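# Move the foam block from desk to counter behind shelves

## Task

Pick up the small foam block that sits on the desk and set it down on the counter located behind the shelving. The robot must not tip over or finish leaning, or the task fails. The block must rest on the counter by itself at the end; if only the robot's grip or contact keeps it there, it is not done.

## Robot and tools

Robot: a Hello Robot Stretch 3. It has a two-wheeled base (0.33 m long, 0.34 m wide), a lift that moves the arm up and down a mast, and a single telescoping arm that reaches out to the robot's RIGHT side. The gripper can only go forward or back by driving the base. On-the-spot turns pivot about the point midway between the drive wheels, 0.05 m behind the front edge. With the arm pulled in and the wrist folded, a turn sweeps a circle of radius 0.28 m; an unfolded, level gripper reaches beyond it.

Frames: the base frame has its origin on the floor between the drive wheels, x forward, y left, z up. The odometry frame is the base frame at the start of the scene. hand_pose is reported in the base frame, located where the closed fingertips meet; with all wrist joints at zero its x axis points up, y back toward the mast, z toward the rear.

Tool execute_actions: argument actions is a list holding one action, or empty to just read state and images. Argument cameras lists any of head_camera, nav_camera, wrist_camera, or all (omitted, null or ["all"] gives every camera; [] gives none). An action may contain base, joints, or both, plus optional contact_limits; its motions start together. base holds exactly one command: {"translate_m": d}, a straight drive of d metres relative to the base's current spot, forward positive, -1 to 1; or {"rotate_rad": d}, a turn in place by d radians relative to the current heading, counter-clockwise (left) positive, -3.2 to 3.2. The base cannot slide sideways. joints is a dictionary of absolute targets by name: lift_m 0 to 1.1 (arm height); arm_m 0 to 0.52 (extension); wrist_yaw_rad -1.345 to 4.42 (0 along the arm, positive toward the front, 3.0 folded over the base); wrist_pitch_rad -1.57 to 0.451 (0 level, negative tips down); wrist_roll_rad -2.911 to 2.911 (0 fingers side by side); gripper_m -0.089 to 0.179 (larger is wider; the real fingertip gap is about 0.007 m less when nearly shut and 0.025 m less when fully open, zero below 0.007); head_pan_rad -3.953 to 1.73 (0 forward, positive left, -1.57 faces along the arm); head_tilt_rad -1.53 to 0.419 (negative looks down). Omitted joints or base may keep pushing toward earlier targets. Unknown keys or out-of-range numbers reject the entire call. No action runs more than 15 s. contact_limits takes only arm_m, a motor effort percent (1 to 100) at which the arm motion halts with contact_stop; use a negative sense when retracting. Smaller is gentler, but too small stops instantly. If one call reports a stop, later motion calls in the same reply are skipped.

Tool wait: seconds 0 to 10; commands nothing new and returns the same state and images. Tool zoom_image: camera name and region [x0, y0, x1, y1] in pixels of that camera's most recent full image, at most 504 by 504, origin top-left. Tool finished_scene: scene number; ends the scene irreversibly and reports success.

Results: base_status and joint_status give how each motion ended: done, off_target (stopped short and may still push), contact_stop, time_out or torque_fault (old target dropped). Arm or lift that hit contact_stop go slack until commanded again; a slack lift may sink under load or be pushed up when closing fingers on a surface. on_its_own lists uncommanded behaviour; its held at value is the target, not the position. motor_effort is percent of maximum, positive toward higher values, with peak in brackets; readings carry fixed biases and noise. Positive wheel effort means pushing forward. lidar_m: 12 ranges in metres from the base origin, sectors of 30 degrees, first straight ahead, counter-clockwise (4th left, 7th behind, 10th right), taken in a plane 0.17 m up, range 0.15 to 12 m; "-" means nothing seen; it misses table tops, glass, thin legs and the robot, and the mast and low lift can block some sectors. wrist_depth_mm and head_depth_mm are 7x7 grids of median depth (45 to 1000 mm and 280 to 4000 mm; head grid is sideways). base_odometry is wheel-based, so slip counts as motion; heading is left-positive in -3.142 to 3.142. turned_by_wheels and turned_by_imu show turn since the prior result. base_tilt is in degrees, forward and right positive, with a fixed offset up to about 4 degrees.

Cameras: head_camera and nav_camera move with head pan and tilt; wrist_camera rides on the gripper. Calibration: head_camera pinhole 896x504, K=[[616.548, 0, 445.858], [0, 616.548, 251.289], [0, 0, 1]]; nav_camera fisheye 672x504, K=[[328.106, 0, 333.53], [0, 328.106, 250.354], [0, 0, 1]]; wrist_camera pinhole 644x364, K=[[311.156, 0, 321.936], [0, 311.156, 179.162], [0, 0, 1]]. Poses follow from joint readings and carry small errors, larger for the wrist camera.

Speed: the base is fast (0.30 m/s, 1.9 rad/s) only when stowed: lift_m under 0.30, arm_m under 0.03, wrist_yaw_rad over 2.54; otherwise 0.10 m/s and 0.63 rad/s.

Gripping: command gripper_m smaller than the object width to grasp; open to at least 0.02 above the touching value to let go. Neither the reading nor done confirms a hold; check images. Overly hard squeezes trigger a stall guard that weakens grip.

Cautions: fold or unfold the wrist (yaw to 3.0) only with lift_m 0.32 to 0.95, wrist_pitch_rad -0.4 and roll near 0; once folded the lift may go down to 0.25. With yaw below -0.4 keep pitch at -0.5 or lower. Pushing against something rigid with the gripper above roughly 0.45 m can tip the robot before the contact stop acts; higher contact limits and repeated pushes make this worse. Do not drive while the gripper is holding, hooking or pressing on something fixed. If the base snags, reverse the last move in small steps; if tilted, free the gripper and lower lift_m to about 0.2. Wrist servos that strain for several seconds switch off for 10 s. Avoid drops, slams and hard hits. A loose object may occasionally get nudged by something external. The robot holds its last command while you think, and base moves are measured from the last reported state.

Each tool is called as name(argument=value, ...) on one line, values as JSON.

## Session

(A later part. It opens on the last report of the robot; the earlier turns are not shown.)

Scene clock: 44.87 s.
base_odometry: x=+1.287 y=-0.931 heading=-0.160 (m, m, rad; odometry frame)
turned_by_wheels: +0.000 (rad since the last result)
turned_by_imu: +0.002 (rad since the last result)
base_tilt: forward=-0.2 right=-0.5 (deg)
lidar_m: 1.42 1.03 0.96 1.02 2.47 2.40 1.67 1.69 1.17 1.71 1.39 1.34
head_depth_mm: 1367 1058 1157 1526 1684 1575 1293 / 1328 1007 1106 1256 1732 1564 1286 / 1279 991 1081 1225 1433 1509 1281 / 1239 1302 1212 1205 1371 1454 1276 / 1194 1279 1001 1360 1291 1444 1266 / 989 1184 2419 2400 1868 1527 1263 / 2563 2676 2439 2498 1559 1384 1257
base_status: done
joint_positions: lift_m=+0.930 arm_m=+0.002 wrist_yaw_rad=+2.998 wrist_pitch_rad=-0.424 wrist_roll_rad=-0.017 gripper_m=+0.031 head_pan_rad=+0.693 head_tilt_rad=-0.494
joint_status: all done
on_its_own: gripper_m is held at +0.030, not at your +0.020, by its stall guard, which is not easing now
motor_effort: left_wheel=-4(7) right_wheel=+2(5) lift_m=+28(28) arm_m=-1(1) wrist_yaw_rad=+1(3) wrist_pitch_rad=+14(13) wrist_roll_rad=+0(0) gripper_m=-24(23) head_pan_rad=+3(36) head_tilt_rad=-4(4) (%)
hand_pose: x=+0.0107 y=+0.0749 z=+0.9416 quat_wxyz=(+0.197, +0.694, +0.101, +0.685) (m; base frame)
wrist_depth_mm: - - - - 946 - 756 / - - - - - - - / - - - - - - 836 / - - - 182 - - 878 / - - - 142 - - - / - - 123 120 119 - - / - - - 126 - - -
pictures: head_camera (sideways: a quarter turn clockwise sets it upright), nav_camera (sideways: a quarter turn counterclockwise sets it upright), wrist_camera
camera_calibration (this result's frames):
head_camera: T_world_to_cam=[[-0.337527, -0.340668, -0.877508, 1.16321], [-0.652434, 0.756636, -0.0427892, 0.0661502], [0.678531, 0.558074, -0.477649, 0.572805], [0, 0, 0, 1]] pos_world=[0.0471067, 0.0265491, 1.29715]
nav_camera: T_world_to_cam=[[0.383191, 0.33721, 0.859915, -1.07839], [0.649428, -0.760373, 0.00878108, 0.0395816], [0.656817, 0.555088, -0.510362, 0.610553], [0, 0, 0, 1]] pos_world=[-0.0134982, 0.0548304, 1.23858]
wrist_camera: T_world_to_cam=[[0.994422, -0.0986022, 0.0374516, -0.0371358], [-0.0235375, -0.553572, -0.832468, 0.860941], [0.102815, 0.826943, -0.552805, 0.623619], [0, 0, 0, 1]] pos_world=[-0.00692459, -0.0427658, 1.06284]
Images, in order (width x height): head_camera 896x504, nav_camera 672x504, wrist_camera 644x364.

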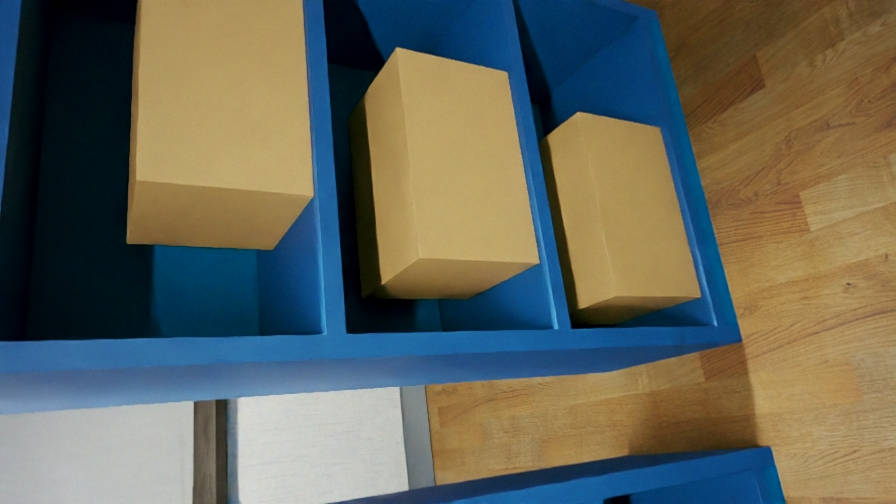

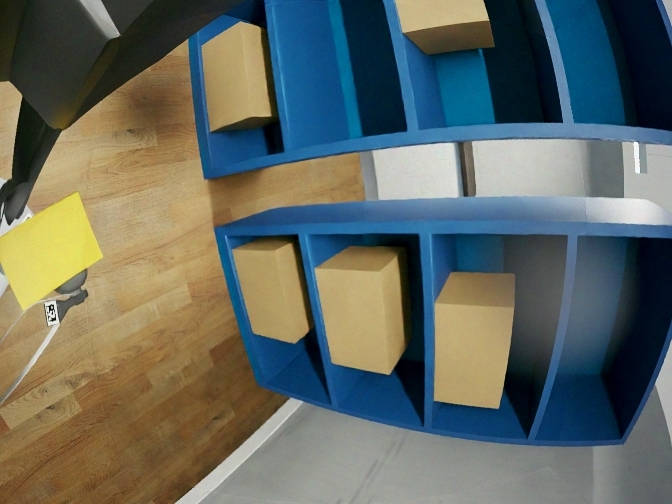

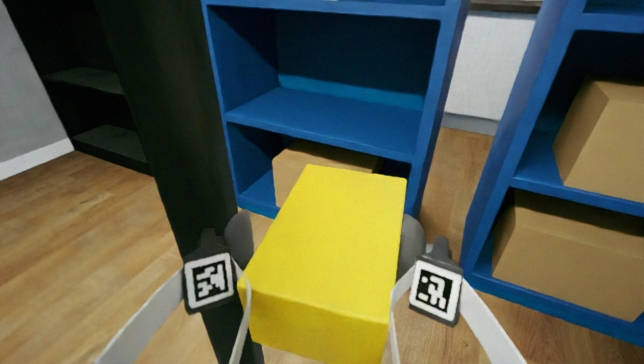

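execute_actions(actions=[{"joints":{"head_pan_rad":0.1,"head_tilt_rad":-0.8}}], cameras=["head_camera","nav_camera"])

Scene clock: 45.87 s.
base_odometry: x=+1.287 y=-0.931 heading=-0.160 (m, m, rad; odometry frame)
turned_by_wheels: +0.000 (rad since the last result)
turned_by_imu: +0.000 (rad since the last result)
base_tilt: forward=-0.3 right=-0.4 (deg)
lidar_m: 1.42 1.03 0.97 1.03 2.47 2.39 1.67 1.69 1.17 1.71 1.39 1.34
head_depth_mm: 1197 1335 1505 1688 1527 1298 1138 / 1286 1446 1636 1763 1512 1294 1129 / 1378 1558 1794 1804 1508 1290 1126 / 1489 1709 1998 1807 1502 1293 1123 / 1260 1458 1729 1767 1485 1274 1121 / 1219 1509 1450 1630 1487 1278 1117 / 984 1143 1227 1414 1463 1265 1112
base_status: not commanded
joint_positions: lift_m=+0.930 arm_m=+0.002 wrist_yaw_rad=+2.998 wrist_pitch_rad=-0.424 wrist_roll_rad=-0.017 gripper_m=+0.031 head_pan_rad=+0.107 head_tilt_rad=-0.789
joint_status: all done
on_its_own: gripper_m is held at +0.030, not at your +0.020, by its stall guard, which is not easing now
motor_effort: left_wheel=-5(4) right_wheel=+2(2) lift_m=+28(27) arm_m=-1(1) wrist_yaw_rad=+2(2) wrist_pitch_rad=+14(14) wrist_roll_rad=+0(0) gripper_m=-23(23) head_pan_rad=-4(32) head_tilt_rad=-7(32) (%)
hand_pose: x=+0.0107 y=+0.0749 z=+0.9416 quat_wxyz=(+0.197, +0.694, +0.101, +0.685) (m; base frame)
wrist_depth_mm: - - - - 938 - 736 / - - - - - - - / - - - - - - 827 / - - - 181 - - 860 / - - - 141 - - - / - - 123 120 119 - - / - - - 126 - - -
pictures: head_camera (sideways: a quarter turn clockwise sets it upright), nav_camera (sideways: a quarter turn counterclockwise sets it upright)
camera_calibration (this result's frames):
head_camera: T_world_to_cam=[[-0.70324, -0.12252, -0.700316, 0.934449], [-0.137146, 0.989916, -0.0354672, 0.0534593], [0.697599, 0.0711034, -0.712951, 0.878796], [0, 0, 0, 1]] pos_world=[0.0514263, -0.000916857, 1.28284]
nav_camera: T_world_to_cam=[[0.732866, 0.0936991, 0.673891, -0.838041], [0.122924, -0.992407, 0.00430502, 0.0486232], [0.669177, 0.0796821, -0.738819, 0.907661], [0, 0, 0, 1]] pos_world=[0.000808892, 0.0544534, 1.23514]
Images, in order (width x height): head_camera 896x504, nav_camera 672x504.

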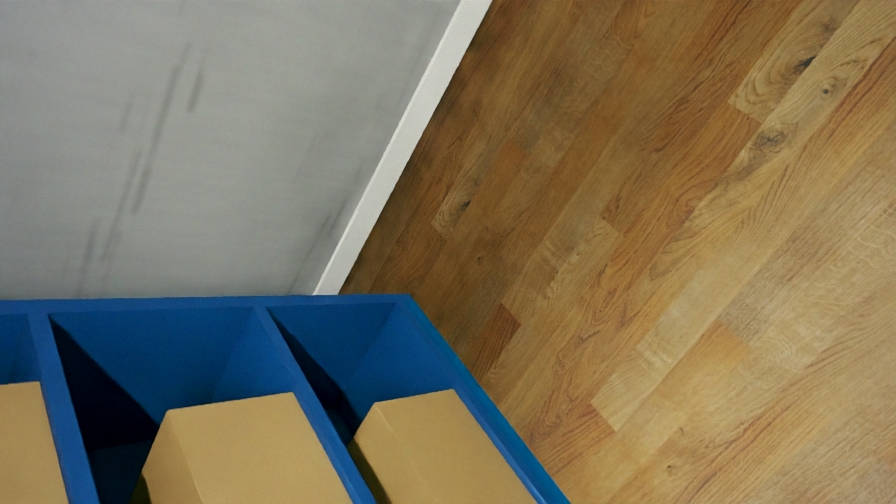

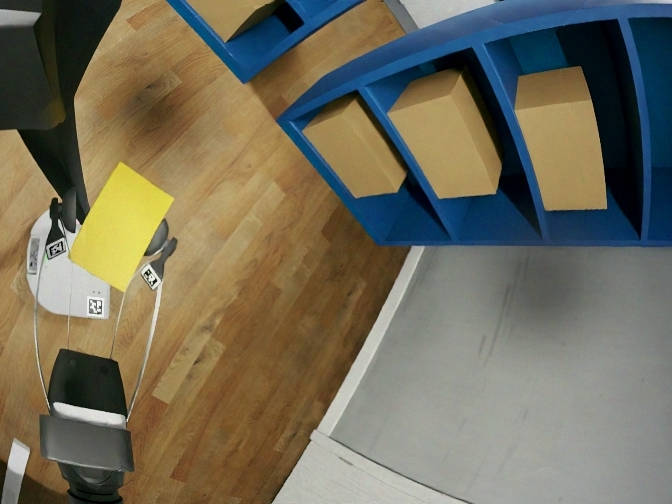

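execute_actions(actions=[{"joints":{"head_pan_rad":1.6,"head_tilt_rad":-0.7}}], cameras=["head_camera","nav_camera"])

Scene clock: 47.37 s.
base_odometry: x=+1.287 y=-0.931 heading=-0.160 (m, m, rad; odometry frame)
turned_by_wheels: +0.000 (rad since the last result)
turned_by_imu: +0.000 (rad since the last result)
base_tilt: forward=-0.2 right=-0.4 (deg)
lidar_m: 1.42 1.03 0.97 1.03 2.46 2.39 1.67 1.69 1.18 1.71 1.39 1.35
head_depth_mm: 1172 1026 1427 1215 1535 1361 1167 / 916 1019 1479 1315 1509 1358 1160 / 916 1481 1527 1410 1521 1342 1158 / 976 1583 1512 1538 1590 1337 1155 / 1044 1409 1511 1784 1582 1335 1149 / 1145 1325 2319 1865 - 1297 1169 / 2595 2808 2091 - - - -
base_status: not commanded
joint_positions: lift_m=+0.930 arm_m=+0.002 wrist_yaw_rad=+2.998 wrist_pitch_rad=-0.424 wrist_roll_rad=-0.017 gripper_m=+0.031 head_pan_rad=+1.593 head_tilt_rad=-0.705
joint_status: all done
on_its_own: gripper_m is held at +0.030, not at your +0.020, by its stall guard, which is not easing now
motor_effort: left_wheel=-4(4) right_wheel=+1(2) lift_m=+27(28) arm_m=-1(1) wrist_yaw_rad=+2(2) wrist_pitch_rad=+14(13) wrist_roll_rad=+0(0) gripper_m=-23(24) head_pan_rad=+3(39) head_tilt_rad=+3(16) (%)
hand_pose: x=+0.0107 y=+0.0749 z=+0.9416 quat_wxyz=(+0.197, +0.694, +0.101, +0.685) (m; base frame)
wrist_depth_mm: - - - - 919 - 758 / - - - - - - - / - - - - - - 797 / - - - 181 - - 874 / - - - 142 - - - / - - 124 120 119 - - / - - - 125 - - -
pictures: head_camera (sideways: a quarter turn clockwise sets it upright), nav_camera (sideways: a quarter turn counterclockwise sets it upright)
camera_calibration (this result's frames):
head_camera: T_world_to_cam=[[0.0608269, -0.649427, -0.757987, 1.00495], [-0.998068, -0.0492353, -0.0379091, 0.0618941], [-0.0127006, 0.758828, -0.651167, 0.802767], [0, 0, 0, 1]] pos_world=[0.0108421, 0.0465267, 1.28682]
nav_camera: T_world_to_cam=[[-0.0296345, 0.678628, 0.733884, -0.911572], [0.999279, 0.0375362, 0.00564127, 0.0415372], [-0.0237189, 0.733522, -0.679252, 0.834416], [0, 0, 0, 1]] pos_world=[-0.0487298, 0.00499684, 1.23553]
Images, in order (width x height): head_camera 896x504, nav_camera 672x504.

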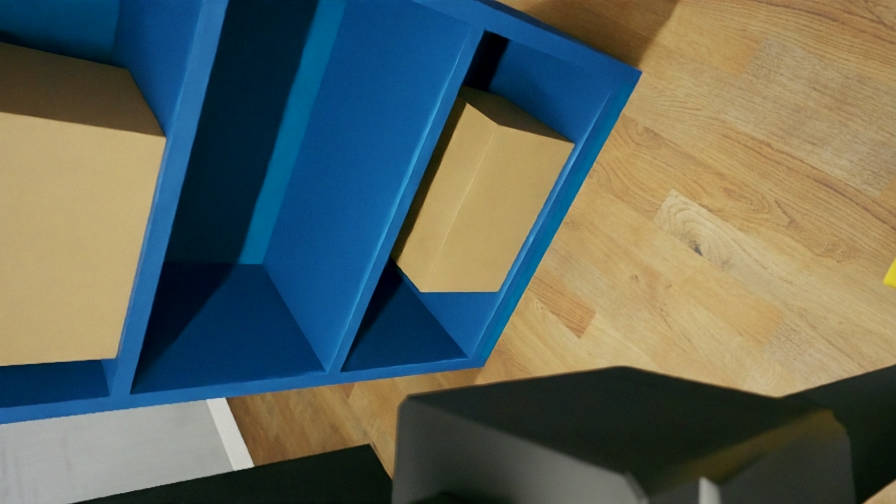

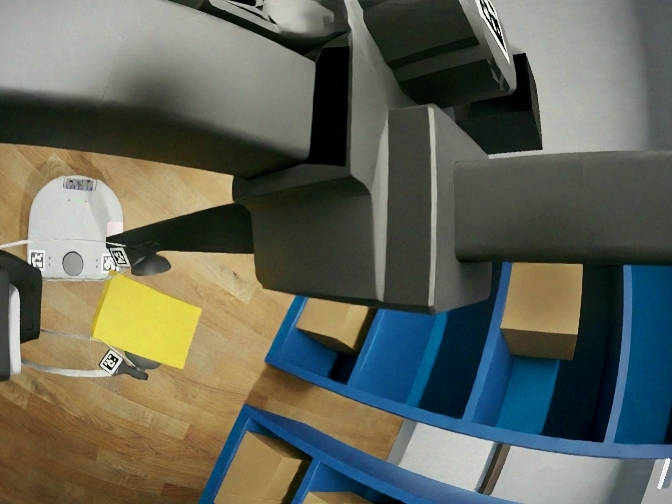

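execute_actions(actions=[{"base":{"rotate_rad":2.62},"joints":{"head_pan_rad":-1.57,"head_tilt_rad":-0.3}}], cameras=["head_camera","nav_camera"])

Scene clock: 52.90 s.
base_odometry: x=+1.287 y=-0.931 heading=+2.459 (m, m, rad; odometry frame)
turned_by_wheels: +2.620 (rad since the last result)
turned_by_imu: +2.586 (rad since the last result)
base_tilt: forward=-0.3 right=-0.4 (deg)
lidar_m: 2.39 1.67 1.69 1.17 1.71 1.39 1.34 1.42 1.02 0.97 1.03 1.85
head_depth_mm: 1181 1236 1343 1239 1119 1129 1211 / 995 938 991 1045 1332 1240 1264 / 2691 2893 2981 2604 2340 1500 1342 / 1046 2810 2519 2585 2434 1791 1456 / 1216 1295 1355 1082 1423 1231 1326 / 1219 1290 1373 1309 1483 1233 1284 / 1220 1298 1087 1156 1475 1214 1282
base_status: done
joint_positions: lift_m=+0.930 arm_m=+0.002 wrist_yaw_rad=+2.998 wrist_pitch_rad=-0.424 wrist_roll_rad=-0.017 gripper_m=+0.031 head_pan_rad=-1.563 head_tilt_rad=-0.310
joint_status: all done
on_its_own: gripper_m is held at +0.030, not at your +0.020, by its stall guard, which is not easing now
motor_effort: left_wheel=-4(11) right_wheel=+2(5) lift_m=+28(28) arm_m=-1(1) wrist_yaw_rad=+2(2) wrist_pitch_rad=+14(14) wrist_roll_rad=+0(0) gripper_m=-23(23) head_pan_rad=-3(41) head_tilt_rad=+6(36) (%)
hand_pose: x=+0.0107 y=+0.0749 z=+0.9416 quat_wxyz=(+0.197, +0.694, +0.101, +0.685) (m; base frame)
wrist_depth_mm: - - - - - - - / - - - - - - - / - - - - - - - / - - - 180 - - - / - - - 141 - - - / - - 123 120 119 - - / - - - 126 - - -
pictures: head_camera (sideways: a quarter turn clockwise sets it upright), nav_camera (sideways: a quarter turn counterclockwise sets it upright)
camera_calibration (this result's frames):
head_camera: T_world_to_cam=[[-0.04895, 0.308302, -0.950028, 1.25608], [0.998795, 0.0183809, -0.0454977, 0.0596145], [0.00343535, -0.951111, -0.308831, 0.357235], [0, 0, 0, 1]] pos_world=[0.000715169, -0.0485785, 1.30635]
nav_camera: T_world_to_cam=[[0.0174018, -0.34414, 0.938757, -1.17902], [-0.999737, -0.0199906, 0.0112038, 0.046485], [0.0149106, -0.938706, -0.344397, 0.398504], [0, 0, 0, 1]] pos_world=[0.0610479, -0.0307397, 1.24353]
Images, in order (width x height): head_camera 896x504, nav_camera 672x504.

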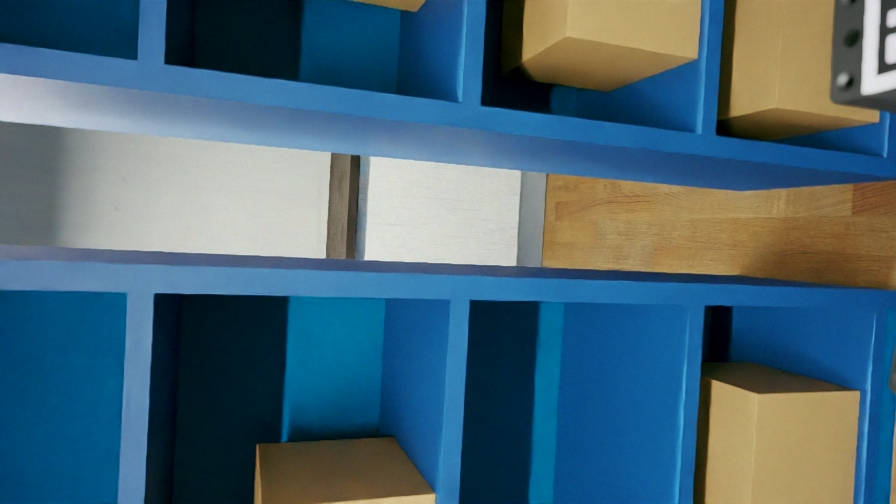

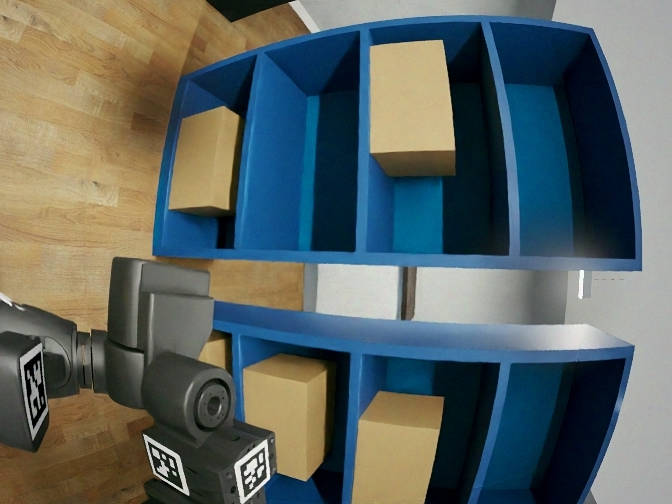

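execute_actions(actions=[{"base":{"translate_m":1.0},"joints":{"head_pan_rad":-1.2,"head_tilt_rad":-0.6}}], cameras=["head_camera","nav_camera"])

Scene clock: 64.07 s.
base_odometry: x=+0.511 y=-0.300 heading=+2.459 (m, m, rad; odometry frame)
turned_by_wheels: +0.000 (rad since the last result)
turned_by_imu: +0.003 (rad since the last result)
base_tilt: forward=-0.2 right=-0.5 (deg)
lidar_m: 1.39 1.46 1.65 1.18 1.54 2.36 2.34 1.36 1.05 0.99 1.15 1.44
head_depth_mm: 2576 2334 2528 2252 1550 1410 - / 2698 2909 2845 2316 1798 1534 - / 2808 3081 3272 2311 1769 - - / 2855 3188 3086 2205 1768 1450 1159 / 2421 1193 1275 1456 1645 1428 1202 / 2050 1412 1582 1807 1674 1425 1199 / 1767 1474 1640 1904 1722 1416 1189
base_status: done
joint_positions: lift_m=+0.930 arm_m=+0.002 wrist_yaw_rad=+2.998 wrist_pitch_rad=-0.424 wrist_roll_rad=-0.017 gripper_m=+0.031 head_pan_rad=-1.207 head_tilt_rad=-0.592
joint_status: all done
on_its_own: gripper_m is held at +0.030, not at your +0.020, by its stall guard, which is not easing now
motor_effort: left_wheel=-5(7) right_wheel=+2(4) lift_m=+28(28) arm_m=-1(1) wrist_yaw_rad=+2(3) wrist_pitch_rad=+15(14) wrist_roll_rad=+0(0) gripper_m=-23(23) head_pan_rad=+2(22) head_tilt_rad=-4(30) (%)
hand_pose: x=+0.0107 y=+0.0749 z=+0.9416 quat_wxyz=(+0.197, +0.694, +0.101, +0.685) (m; base frame)
wrist_depth_mm: - - - - - - - / - - - - - - - / - - - - - - - / - - - 181 - - - / - - - 141 - - - / - - 124 120 119 - - / - - - 125 - - -
pictures: head_camera (sideways: a quarter turn clockwise sets it upright), nav_camera (sideways: a quarter turn counterclockwise sets it upright)
camera_calibration (this result's frames):
head_camera: T_world_to_cam=[[-0.243091, 0.507942, -0.826378, 1.09596], [0.925467, 0.37663, -0.0407403, 0.0538522], [0.290545, -0.77469, -0.56164, 0.684452], [0, 0, 0, 1]] pos_world=[0.0177153, -0.0467279, 1.29228]
nav_camera: T_world_to_cam=[[0.224385, -0.548272, 0.805636, -1.00665], [-0.929211, -0.369476, 0.00735837, 0.0510646], [0.293629, -0.750257, -0.592365, 0.719457], [0, 0, 0, 1]] pos_world=[0.0620736, 0.00672829, 1.2368]
Images, in order (width x height): head_camera 896x504, nav_camera 672x504.

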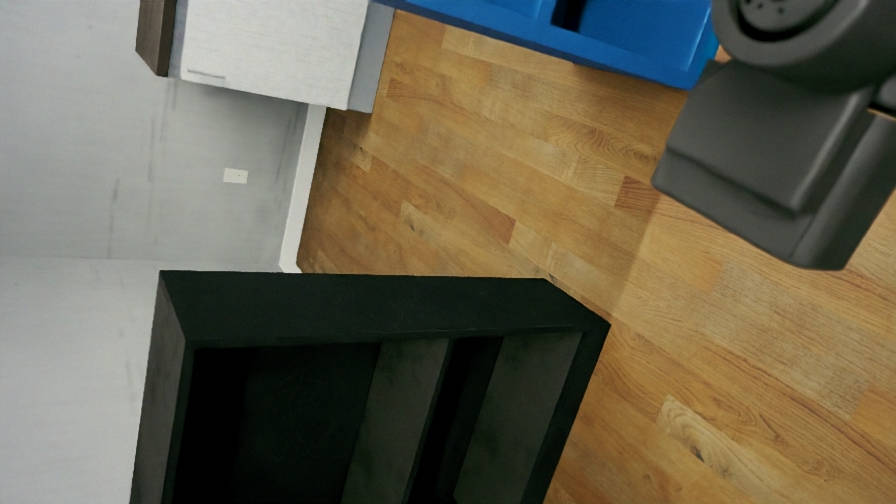

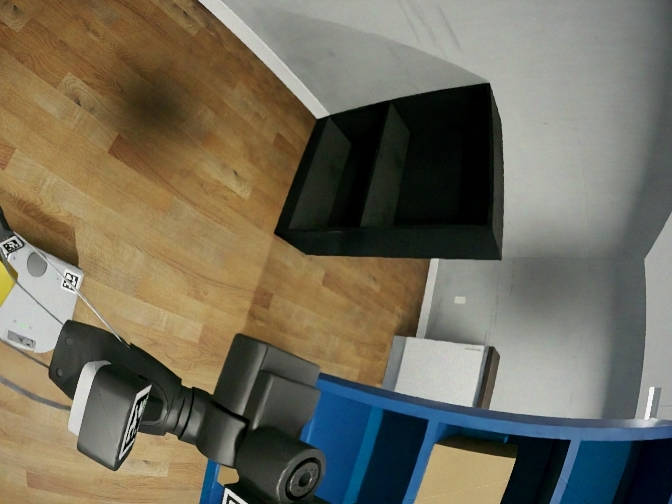

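execute_actions(actions=[{"base":{"translate_m":0.25}}], cameras=[])

execute_actions(actions=[{"base":{"rotate_rad":-1.57},"joints":{"head_pan_rad":0,"head_tilt_rad":-0.7}}], cameras=["nav_camera"])

execute_actions(actions=[{"base":{"translate_m":0.9}}], cameras=["nav_camera","head_camera"])

Scene clock: 67.83 s.
base_odometry: x=+0.317 y=-0.143 heading=+2.459 (m, m, rad; odometry frame)
turned_by_wheels: +0.000 (rad since the last result)
turned_by_imu: +0.000 (rad since the last result)
base_tilt: forward=-0.4 right=-0.5 (deg)
lidar_m: 1.14 1.20 1.65 1.16 1.68 1.71 2.59 1.40 1.04 1.15 1.06 1.18
head_depth_mm: 2594 2821 2709 2350 1798 1501 - / 2727 2944 3158 2332 1780 1531 - / 2793 1170 1239 2055 1712 - - / 2453 1309 1427 1441 1614 1450 1159 / 1981 1347 1506 1560 1634 1429 1199 / 1669 1422 1588 1831 1683 1427 1198 / 1442 1449 1606 1735 1727 1412 1197
base_status: done
joint_positions: lift_m=+0.930 arm_m=+0.002 wrist_yaw_rad=+2.998 wrist_pitch_rad=-0.424 wrist_roll_rad=-0.017 gripper_m=+0.031 head_pan_rad=-1.207 head_tilt_rad=-0.592
joint_status: not commanded
on_its_own: gripper_m is held at +0.030, not at your +0.020, by its stall guard, which is not easing now
motor_effort: left_wheel=-5(6) right_wheel=+2(6) lift_m=+28(28) arm_m=-1(1) wrist_yaw_rad=+2(2) wrist_pitch_rad=+14(14) wrist_roll_rad=+0(0) gripper_m=-24(23) head_pan_rad=+2(2) head_tilt_rad=-4(4) (%)
hand_pose: x=+0.0107 y=+0.0749 z=+0.9416 quat_wxyz=(+0.197, +0.694, +0.101, +0.685) (m; base frame)
wrist_depth_mm: - - - - - - - / - - - - - - - / - - - - - - - / - - - 181 - - - / - - - 142 - - - / - - 124 119 119 - - / - - - 126 - - -
pictures: none
No camera images: the call's "cameras" was empty. Leave "cameras" out to get every camera's image.

Scene clock: 71.30 s.
base_odometry: x=+0.317 y=-0.143 heading=+0.889 (m, m, rad; odometry frame)
turned_by_wheels: -1.570 (rad since the last result)
turned_by_imu: -1.551 (rad since the last result)
base_tilt: forward=-0.3 right=-0.6 (deg)
lidar_m: 1.16 1.06 1.18 1.15 1.20 1.65 1.16 1.68 1.71 2.59 1.41 1.04
head_depth_mm: 908 949 1463 1344 1536 1368 1174 / 2294 2335 1300 1350 1541 1361 1166 / 2306 2470 2664 2010 1616 1349 1168 / 2464 2507 2647 2009 1608 1350 1160 / 2742 3075 2623 1994 1600 1341 1152 / 2707 2974 1349 1531 1552 1340 1147 / 2614 1144 1369 1644 1542 1339 1146
base_status: done
joint_positions: lift_m=+0.930 arm_m=+0.002 wrist_yaw_rad=+2.998 wrist_pitch_rad=-0.424 wrist_roll_rad=-0.017 gripper_m=+0.031 head_pan_rad=-0.007 head_tilt_rad=-0.691
joint_status: all done
on_its_own: gripper_m is held at +0.030, not at your +0.020, by its stall guard, which is not easing now
motor_effort: left_wheel=+5(11) right_wheel=-3(6) lift_m=+28(28) arm_m=-1(1) wrist_yaw_rad=+1(2) wrist_pitch_rad=+14(13) wrist_roll_rad=+0(0) gripper_m=-23(23) head_pan_rad=+3(39) head_tilt_rad=-6(19) (%)
hand_pose: x=+0.0107 y=+0.0749 z=+0.9416 quat_wxyz=(+0.197, +0.694, +0.101, +0.685) (m; base frame)
wrist_depth_mm: - - - - - - - / - - - - - - - / - - - - - - - / - - - 181 - - - / - - - 142 - - - / - - 124 120 119 - - / - - - 126 - - -
pictures: nav_camera (sideways: a quarter turn counterclockwise sets it upright)
camera_calibration (this result's frames):
nav_camera: T_world_to_cam=[[0.66902, 0.00995356, 0.743178, -0.927947], [0.00837245, -0.999948, 0.00585554, 0.0473027], [0.743197, 0.00230474, -0.669068, 0.816493], [0, 0, 0, 1]] pos_world=[0.0136039, 0.0546548, 1.23564]
Images, in order (width x height): nav_camera 672x504.

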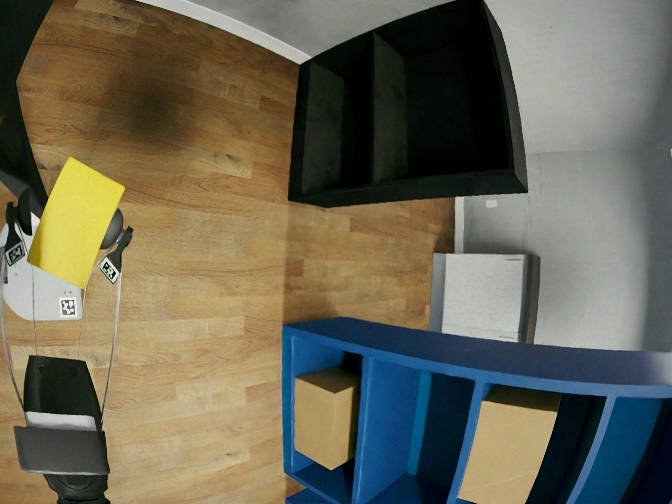

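Scene clock: 81.27 s.
base_odometry: x=+0.884 y=+0.556 heading=+0.889 (m, m, rad; odometry frame)
turned_by_wheels: +0.000 (rad since the last result)
turned_by_imu: +0.003 (rad since the last result)
base_tilt: forward=-0.1 right=-0.5 (deg)
lidar_m: 1.67 0.41 0.32 1.09 1.17 1.64 2.06 2.42 2.72 0.35 0.32 0.45
head_depth_mm: 1838 1562 1803 1992 1643 849 821 / 1841 1571 1796 1970 1631 1364 1122 / 1851 1587 1807 1989 1616 1357 1166 / 1859 1612 1855 2004 1620 1348 1163 / 1925 2177 2416 1993 1608 1344 1156 / 1934 2197 2423 1974 1597 1335 1154 / 1954 2188 2444 1966 1586 1332 1052
base_status: done
joint_positions: lift_m=+0.930 arm_m=+0.002 wrist_yaw_rad=+2.998 wrist_pitch_rad=-0.424 wrist_roll_rad=-0.017 gripper_m=+0.031 head_pan_rad=-0.007 head_tilt_rad=-0.691
joint_status: not commanded
on_its_own: gripper_m is held at +0.030, not at your +0.020, by its stall guard, which is not easing now
motor_effort: left_wheel=+4(11) right_wheel=-3(3) lift_m=+28(28) arm_m=-1(1) wrist_yaw_rad=+2(2) wrist_pitch_rad=+13(14) wrist_roll_rad=+0(0) gripper_m=-23(23) head_pan_rad=+2(3) head_tilt_rad=-6(5) (%)
hand_pose: x=+0.0107 y=+0.0749 z=+0.9416 quat_wxyz=(+0.197, +0.694, +0.101, +0.685) (m; base frame)
wrist_depth_mm: 943 - - - 325 313 323 / - - - - 346 351 356 / - - - - 382 386 406 / - - - 182 408 432 - / - - - 141 300 487 - / - - 124 120 119 571 - / - - - 126 643 - -
pictures: head_camera (sideways: a quarter turn clockwise sets it upright), nav_camera (sideways: a quarter turn counterclockwise sets it upright)
camera_calibration (this result's frames):
head_camera: T_world_to_cam=[[-0.64051, -0.0419849, -0.766801, 1.02072], [-0.0196626, 0.999074, -0.0382784, 0.0564073], [0.767698, -0.00944042, -0.640743, 0.784447], [0, 0, 0, 1]] pos_world=[0.0526704, -0.00609491, 1.28747]
nav_camera: T_world_to_cam=[[0.669118, 0.00995395, 0.743089, -0.927832], [0.00837485, -0.999948, 0.00585349, 0.0473053], [0.743109, 0.00230659, -0.669167, 0.816621], [0, 0, 0, 1]] pos_world=[0.0135951, 0.0546548, 1.23564]
Images, in order (width x height): head_camera 896x504, nav_camera 672x504.

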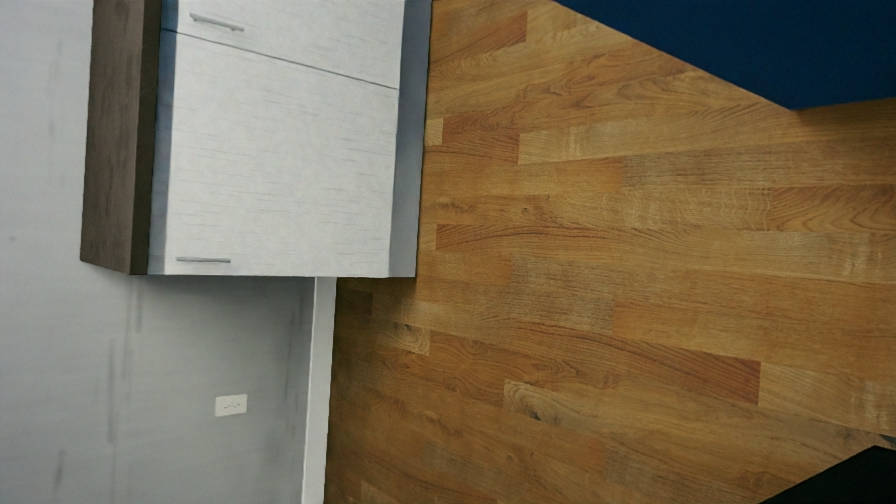

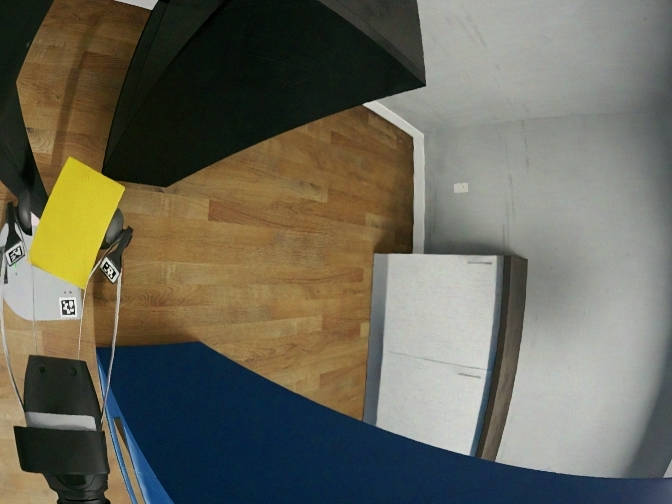

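execute_actions(actions=[{"base":{"translate_m":1.0}}], cameras=[])

execute_actions(actions=[{"base":{"rotate_rad":1.57},"joints":{"head_pan_rad":-1.57,"head_tilt_rad":-0.5}}], cameras=[])

execute_actions(actions=[{"base":{"translate_m":-0.35},"joints":{"lift_m":0.95}}], cameras=["head_camera","nav_camera"])

Scene clock: 96.37 s.
base_odometry: x=+1.513 y=+1.333 heading=+0.890 (m, m, rad; odometry frame)
turned_by_wheels: +0.000 (rad since the last result)
turned_by_imu: +0.003 (rad since the last result)
base_tilt: forward=-0.3 right=-0.4 (deg)
lidar_m: 0.67 1.33 1.10 1.07 0.85 0.67 3.05 0.56 0.65 2.04 0.92 0.69
head_depth_mm: 1035 1113 800 803 968 1275 1175 / 1039 1115 791 808 981 1270 1165 / 1044 1121 786 815 986 1265 1168 / 1055 1140 776 820 998 1281 1157 / 1057 1192 1351 1584 1552 1344 1160 / 1065 1206 1384 1640 1586 1338 1146 / 1071 1211 1402 1650 1590 1332 1148
base_status: done
joint_positions: lift_m=+0.930 arm_m=+0.002 wrist_yaw_rad=+2.998 wrist_pitch_rad=-0.424 wrist_roll_rad=-0.017 gripper_m=+0.031 head_pan_rad=-0.007 head_tilt_rad=-0.691
joint_status: not commanded
on_its_own: gripper_m is held at +0.030, not at your +0.020, by its stall guard, which is not easing now
motor_effort: left_wheel=+3(10) right_wheel=-3(2) lift_m=+28(28) arm_m=-1(1) wrist_yaw_rad=+2(3) wrist_pitch_rad=+14(14) wrist_roll_rad=+0(1) gripper_m=-23(24) head_pan_rad=+3(3) head_tilt_rad=-6(5) (%)
hand_pose: x=+0.0107 y=+0.0749 z=+0.9416 quat_wxyz=(+0.197, +0.694, +0.101, +0.685) (m; base frame)
wrist_depth_mm: 762 - 984 - - - - / 758 998 - - - - - / 760 - - - - - - / 753 - - 180 - - - / 756 - - 142 - - - / 769 - 124 120 120 - - / 740 - - 126 - - -
pictures: none
No camera images: the call's "cameras" was empty. Leave "cameras" out to get every camera's image.

Scene clock: 99.83 s.
base_odometry: x=+1.513 y=+1.333 heading=+2.459 (m, m, rad; odometry frame)
turned_by_wheels: +1.570 (rad since the last result)
turned_by_imu: +1.549 (rad since the last result)
base_tilt: forward=-0.3 right=-0.4 (deg)
lidar_m: 1.07 0.86 0.67 3.07 0.57 0.65 2.06 0.91 0.69 0.67 1.33 1.11
head_depth_mm: 1025 1122 1188 810 804 - - / 1033 1129 1195 800 811 896 - / 1039 1139 1202 793 820 919 - / 1049 1146 1225 785 817 931 - / 1049 1152 1276 1431 1616 1594 - / 1059 1162 1282 1440 1641 1534 - / 1065 1170 1290 1451 1654 1506 1250
base_status: done
joint_positions: lift_m=+0.930 arm_m=+0.002 wrist_yaw_rad=+2.998 wrist_pitch_rad=-0.424 wrist_roll_rad=-0.017 gripper_m=+0.031 head_pan_rad=-1.563 head_tilt_rad=-0.507
joint_status: all done
on_its_own: gripper_m is held at +0.030, not at your +0.020, by its stall guard, which is not easing now
motor_effort: left_wheel=-4(10) right_wheel=+3(5) lift_m=+28(28) arm_m=-1(1) wrist_yaw_rad=+2(2) wrist_pitch_rad=+14(14) wrist_roll_rad=+0(0) gripper_m=-23(23) head_pan_rad=-3(38) head_tilt_rad=+4(25) (%)
hand_pose: x=+0.0107 y=+0.0749 z=+0.9416 quat_wxyz=(+0.197, +0.694, +0.101, +0.685) (m; base frame)
wrist_depth_mm: 431 - - - 727 611 615 / 458 547 - - 736 661 672 / 494 536 - - 744 731 747 / 552 584 - 182 786 799 833 / 606 621 - 142 509 937 951 / 693 704 123 120 119 - - / 797 803 878 126 - - -
pictures: none
No camera images: the call's "cameras" was empty. Leave "cameras" out to get every camera's image.

Scene clock: 104.30 s.
base_odometry: x=+1.785 y=+1.113 heading=+2.459 (m, m, rad; odometry frame)
turned_by_wheels: +0.000 (rad since the last result)
turned_by_imu: -0.003 (rad since the last result)
base_tilt: forward=-0.2 right=-0.6 (deg)
lidar_m: 1.42 0.88 0.91 0.46 0.48 0.67 2.34 0.90 0.67 0.66 0.69 1.47
head_depth_mm: 1014 1110 1184 809 768 - - / 1023 1115 1182 798 788 - - / 1028 1125 1183 794 800 873 - / 1030 1131 1194 785 807 890 - / 1044 1137 1208 778 814 891 - / 1044 1147 1187 770 824 930 - / 1054 1154 1241 769 828 958 1158
base_status: done
joint_positions: lift_m=+0.950 arm_m=+0.002 wrist_yaw_rad=+2.998 wrist_pitch_rad=-0.423 wrist_roll_rad=-0.017 gripper_m=+0.031 head_pan_rad=-1.563 head_tilt_rad=-0.507
joint_status: all done
on_its_own: gripper_m is held at +0.030, not at your +0.020, by its stall guard, which is not easing now
motor_effort: left_wheel=-4(12) right_wheel=+2(2) lift_m=+39(41) arm_m=-1(1) wrist_yaw_rad=+2(1) wrist_pitch_rad=+13(14) wrist_roll_rad=+1(0) gripper_m=-23(24) head_pan_rad=-4(2) head_tilt_rad=+4(4) (%)
hand_pose: x=+0.0107 y=+0.0749 z=+0.9613 quat_wxyz=(+0.197, +0.694, +0.101, +0.685) (m; base frame)
wrist_depth_mm: 421 - 437 - - - 669 / 461 458 474 - - 902 705 / 501 507 520 - - 908 763 / 546 567 575 181 - 934 865 / 616 628 620 141 - - - / 699 710 124 120 119 - - / 807 838 827 125 - - -
pictures: head_camera (sideways: a quarter turn clockwise sets it upright), nav_camera (sideways: a quarter turn counterclockwise sets it upright)
camera_calibration (this result's frames):
head_camera: T_world_to_cam=[[-0.0503542, 0.488695, -0.871, 1.15297], [0.998727, 0.0271008, -0.0425328, 0.0557435], [0.00281929, -0.872034, -0.489438, 0.592266], [0, 0, 0, 1]] pos_world=[0.000714417, -0.0484849, 1.29648]
nav_camera: T_world_to_cam=[[0.0187834, -0.521629, 0.852965, -1.0671], [-0.999722, -0.021951, 0.00859105, 0.049889], [0.0142421, -0.85289, -0.521897, 0.629481], [0, 0, 0, 1]] pos_world=[0.0609538, -0.0186595, 1.2383]
Images, in order (width x height): head_camera 896x504, nav_camera 672x504.

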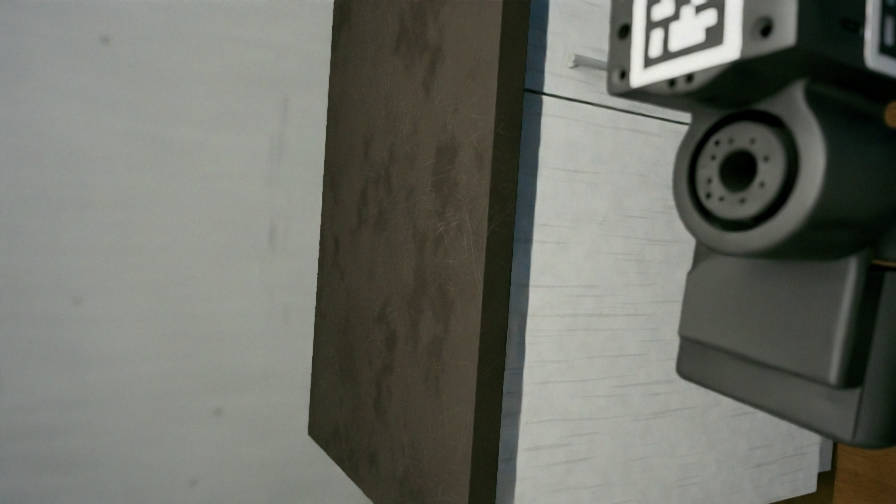

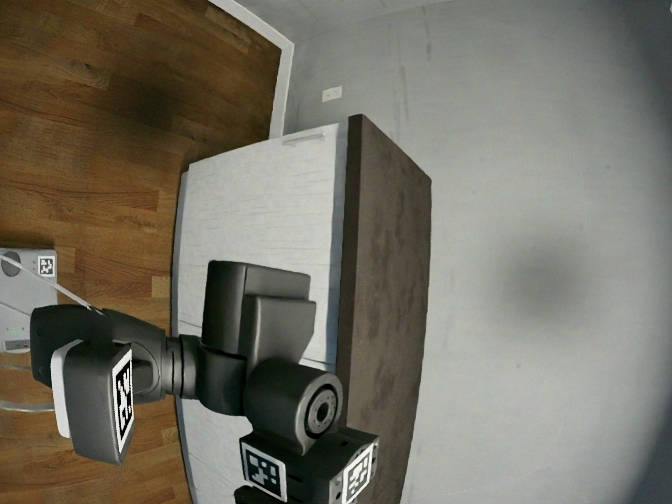

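execute_actions(actions=[{"joints":{"wrist_yaw_rad":0}}], cameras=[])

execute_actions(actions=[{"joints":{"lift_m":1.0,"arm_m":0.46}}], cameras=["wrist_camera","nav_camera"])

Scene clock: 107.00 s.
base_odometry: x=+1.785 y=+1.113 heading=+2.459 (m, m, rad; odometry frame)
turned_by_wheels: +0.000 (rad since the last result)
turned_by_imu: -0.001 (rad since the last result)
base_tilt: forward=-0.3 right=-0.6 (deg)
lidar_m: 1.42 0.88 0.91 0.45 0.48 0.67 2.34 0.90 0.68 0.66 0.69 1.46
head_depth_mm: 1017 1107 1187 809 771 - - / 1021 1115 1182 801 790 - - / 1025 1120 1187 791 772 - - / 1035 1134 1196 785 777 - - / 1040 1138 1202 775 813 943 1172 / 1050 1148 1188 770 822 954 1164 / 1051 1157 1239 767 829 958 1164
base_status: not commanded
joint_positions: lift_m=+0.950 arm_m=+0.002 wrist_yaw_rad=+0.002 wrist_pitch_rad=-0.423 wrist_roll_rad=-0.017 gripper_m=+0.031 head_pan_rad=-1.563 head_tilt_rad=-0.507
joint_status: all done
on_its_own: gripper_m is held at +0.030, not at your +0.020, by its stall guard, which is not easing now
motor_effort: left_wheel=-4(4) right_wheel=+2(2) lift_m=+39(39) arm_m=-1(1) wrist_yaw_rad=-3(2) wrist_pitch_rad=+14(14) wrist_roll_rad=+0(0) gripper_m=-24(24) head_pan_rad=-3(3) head_tilt_rad=+4(4) (%)
hand_pose: x=-0.0211 y=-0.3703 z=+0.9613 quat_wxyz=(+0.697, +0.151, -0.685, -0.147) (m; base frame)
wrist_depth_mm: 933 926 871 861 846 839 818 / - 591 582 602 608 605 624 / - 446 422 432 415 410 419 / - 522 502 182 456 455 446 / - 590 541 142 326 507 496 / - - 124 119 119 572 549 / - - 779 126 693 650 638
pictures: none
No camera images: the call's "cameras" was empty. Leave "cameras" out to get every camera's image.

Scene clock: 111.57 s.
base_odometry: x=+1.785 y=+1.113 heading=+2.459 (m, m, rad; odometry frame)
turned_by_wheels: +0.000 (rad since the last result)
turned_by_imu: -0.001 (rad since the last result)
base_tilt: forward=-0.2 right=-0.5 (deg)
lidar_m: 1.42 0.88 0.91 0.45 0.48 0.67 2.34 0.90 0.68 0.66 0.69 1.46
head_depth_mm: 1011 1106 - 749 778 904 1062 / 1022 1101 1123 801 791 910 1074 / 1025 1097 1071 791 798 921 1085 / 1032 1127 1198 784 806 929 1099 / 1039 1142 1205 776 814 942 1173 / 1043 1147 1187 769 821 948 1165 / 1053 1151 1231 768 827 960 1163
base_status: not commanded
joint_positions: lift_m=+1.000 arm_m=+0.460 wrist_yaw_rad=+0.001 wrist_pitch_rad=-0.423 wrist_roll_rad=-0.017 gripper_m=+0.031 head_pan_rad=-1.563 head_tilt_rad=-0.507
joint_status: all done
on_its_own: gripper_m is held at +0.030, not at your +0.020, by its stall guard, which is not easing now
motor_effort: left_wheel=-4(4) right_wheel=+2(2) lift_m=+39(40) arm_m=+2(3) wrist_yaw_rad=+0(2) wrist_pitch_rad=+14(13) wrist_roll_rad=+0(0) gripper_m=-24(24) head_pan_rad=-3(4) head_tilt_rad=+4(4) (%)
hand_pose: x=-0.0214 y=-0.8285 z=+1.0113 quat_wxyz=(+0.697, +0.150, -0.685, -0.147) (m; base frame)
wrist_depth_mm: 509 499 501 485 469 461 453 / 568 560 545 519 514 498 485 / 611 496 508 521 519 530 513 / 381 380 387 181 390 396 397 / 306 309 322 141 221 315 321 / 256 260 124 119 119 264 264 / 221 223 216 125 219 227 227
pictures: nav_camera (sideways: a quarter turn counterclockwise sets it upright), wrist_camera
camera_calibration (this result's frames):
nav_camera: T_world_to_cam=[[0.0187012, -0.52153, 0.853028, -1.06718], [-0.999726, -0.0217941, 0.00859275, 0.0498868], [0.0141096, -0.852955, -0.521794, 0.629348], [0, 0, 0, 1]] pos_world=[0.060951, -0.0186757, 1.2383]
wrist_camera: T_world_to_cam=[[-0.998292, -0.0448273, 0.0374687, -0.0950387], [-0.0559905, 0.550885, -0.832701, 1.33264], [0.0166868, -0.833376, -0.552454, 0.0347695], [0, 0, 0, 1]] pos_world=[-0.0208415, -0.709414, 1.13246]
Images, in order (width x height): nav_camera 672x504, wrist_camera 644x364.

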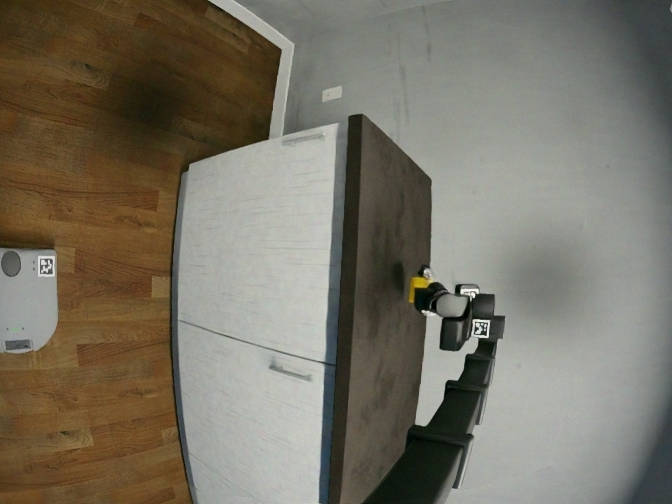

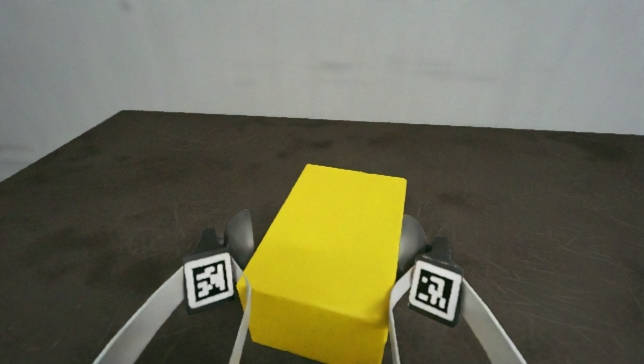

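execute_actions(actions=[{"joints":{"lift_m":0.87}}], cameras=["wrist_camera"])

execute_actions(actions=[{"joints":{"gripper_m":0.13}}], cameras=["wrist_camera"])

execute_actions(actions=[{"joints":{"lift_m":1.0,"arm_m":0.1}}], cameras=["wrist_camera","nav_camera"])

Scene clock: 114.33 s.
base_odometry: x=+1.785 y=+1.113 heading=+2.459 (m, m, rad; odometry frame)
turned_by_wheels: +0.000 (rad since the last result)
turned_by_imu: -0.005 (rad since the last result)
base_tilt: forward=-0.3 right=-0.5 (deg)
lidar_m: 1.43 0.88 0.91 0.45 0.48 0.67 2.08 0.90 0.68 0.66 0.69 1.47
head_depth_mm: 1018 1112 1186 906 - 927 1068 / 1020 1111 1199 757 796 913 1079 / 1027 1125 1188 753 801 920 1088 / 1030 1131 1212 747 809 931 1103 / 1039 1139 1208 780 814 938 1172 / 1045 1147 1195 770 821 950 1166 / 1053 1150 1218 768 827 957 1169
base_status: not commanded
joint_positions: lift_m=+0.912 arm_m=+0.460 wrist_yaw_rad=+0.009 wrist_pitch_rad=-0.370 wrist_roll_rad=-0.011 gripper_m=+0.034 head_pan_rad=-1.563 head_tilt_rad=-0.507
joint_status: lift_m contact_stop (moved -0.088 of -0.130)
on_its_own: gripper_m is held at +0.033, not at your +0.020, by its stall guard, which is not easing now; lift_m is slack since a contact_stop, until your next command for it (your +0.870 is given up)
motor_effort: left_wheel=+2(7) right_wheel=-3(5) lift_m=+32(34) arm_m=+4(4) wrist_yaw_rad=-12(12) wrist_pitch_rad=-17(29) wrist_roll_rad=-4(3) gripper_m=-22(23) head_pan_rad=-4(3) head_tilt_rad=+4(4) (%)
hand_pose: x=-0.0194 y=-0.8348 z=+0.9357 quat_wxyz=(+0.700, +0.134, -0.690, -0.126) (m; base frame)
wrist_depth_mm: 511 506 487 478 464 458 446 / 559 537 520 516 502 491 483 / 368 369 373 374 374 379 385 / 266 269 268 242 273 274 275 / 209 209 220 144 204 214 213 / 172 176 122 118 122 176 176 / 146 146 142 122 144 148 149
pictures: wrist_camera
camera_calibration (this result's frames):
wrist_camera: T_world_to_cam=[[-0.998201, -0.0491394, 0.0343482, -0.0912116], [-0.0545108, 0.505342, -0.861196, 1.26195], [0.024961, -0.861519, -0.507112, -0.0780414], [0, 0, 0, 1]] pos_world=[-0.0203093, -0.709435, 1.05035]
Images, in order (width x height): wrist_camera 644x364.

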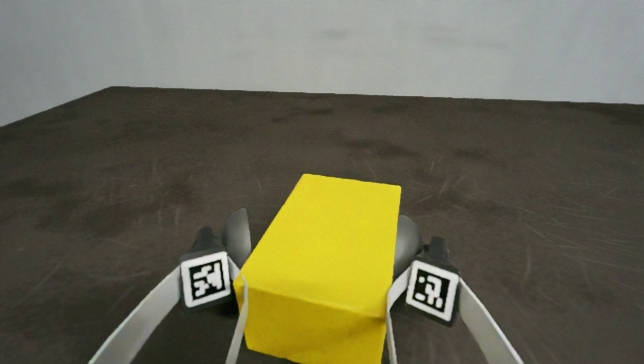

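not run: a stop came earlier in this reply.

not run: a stop came earlier in this reply.


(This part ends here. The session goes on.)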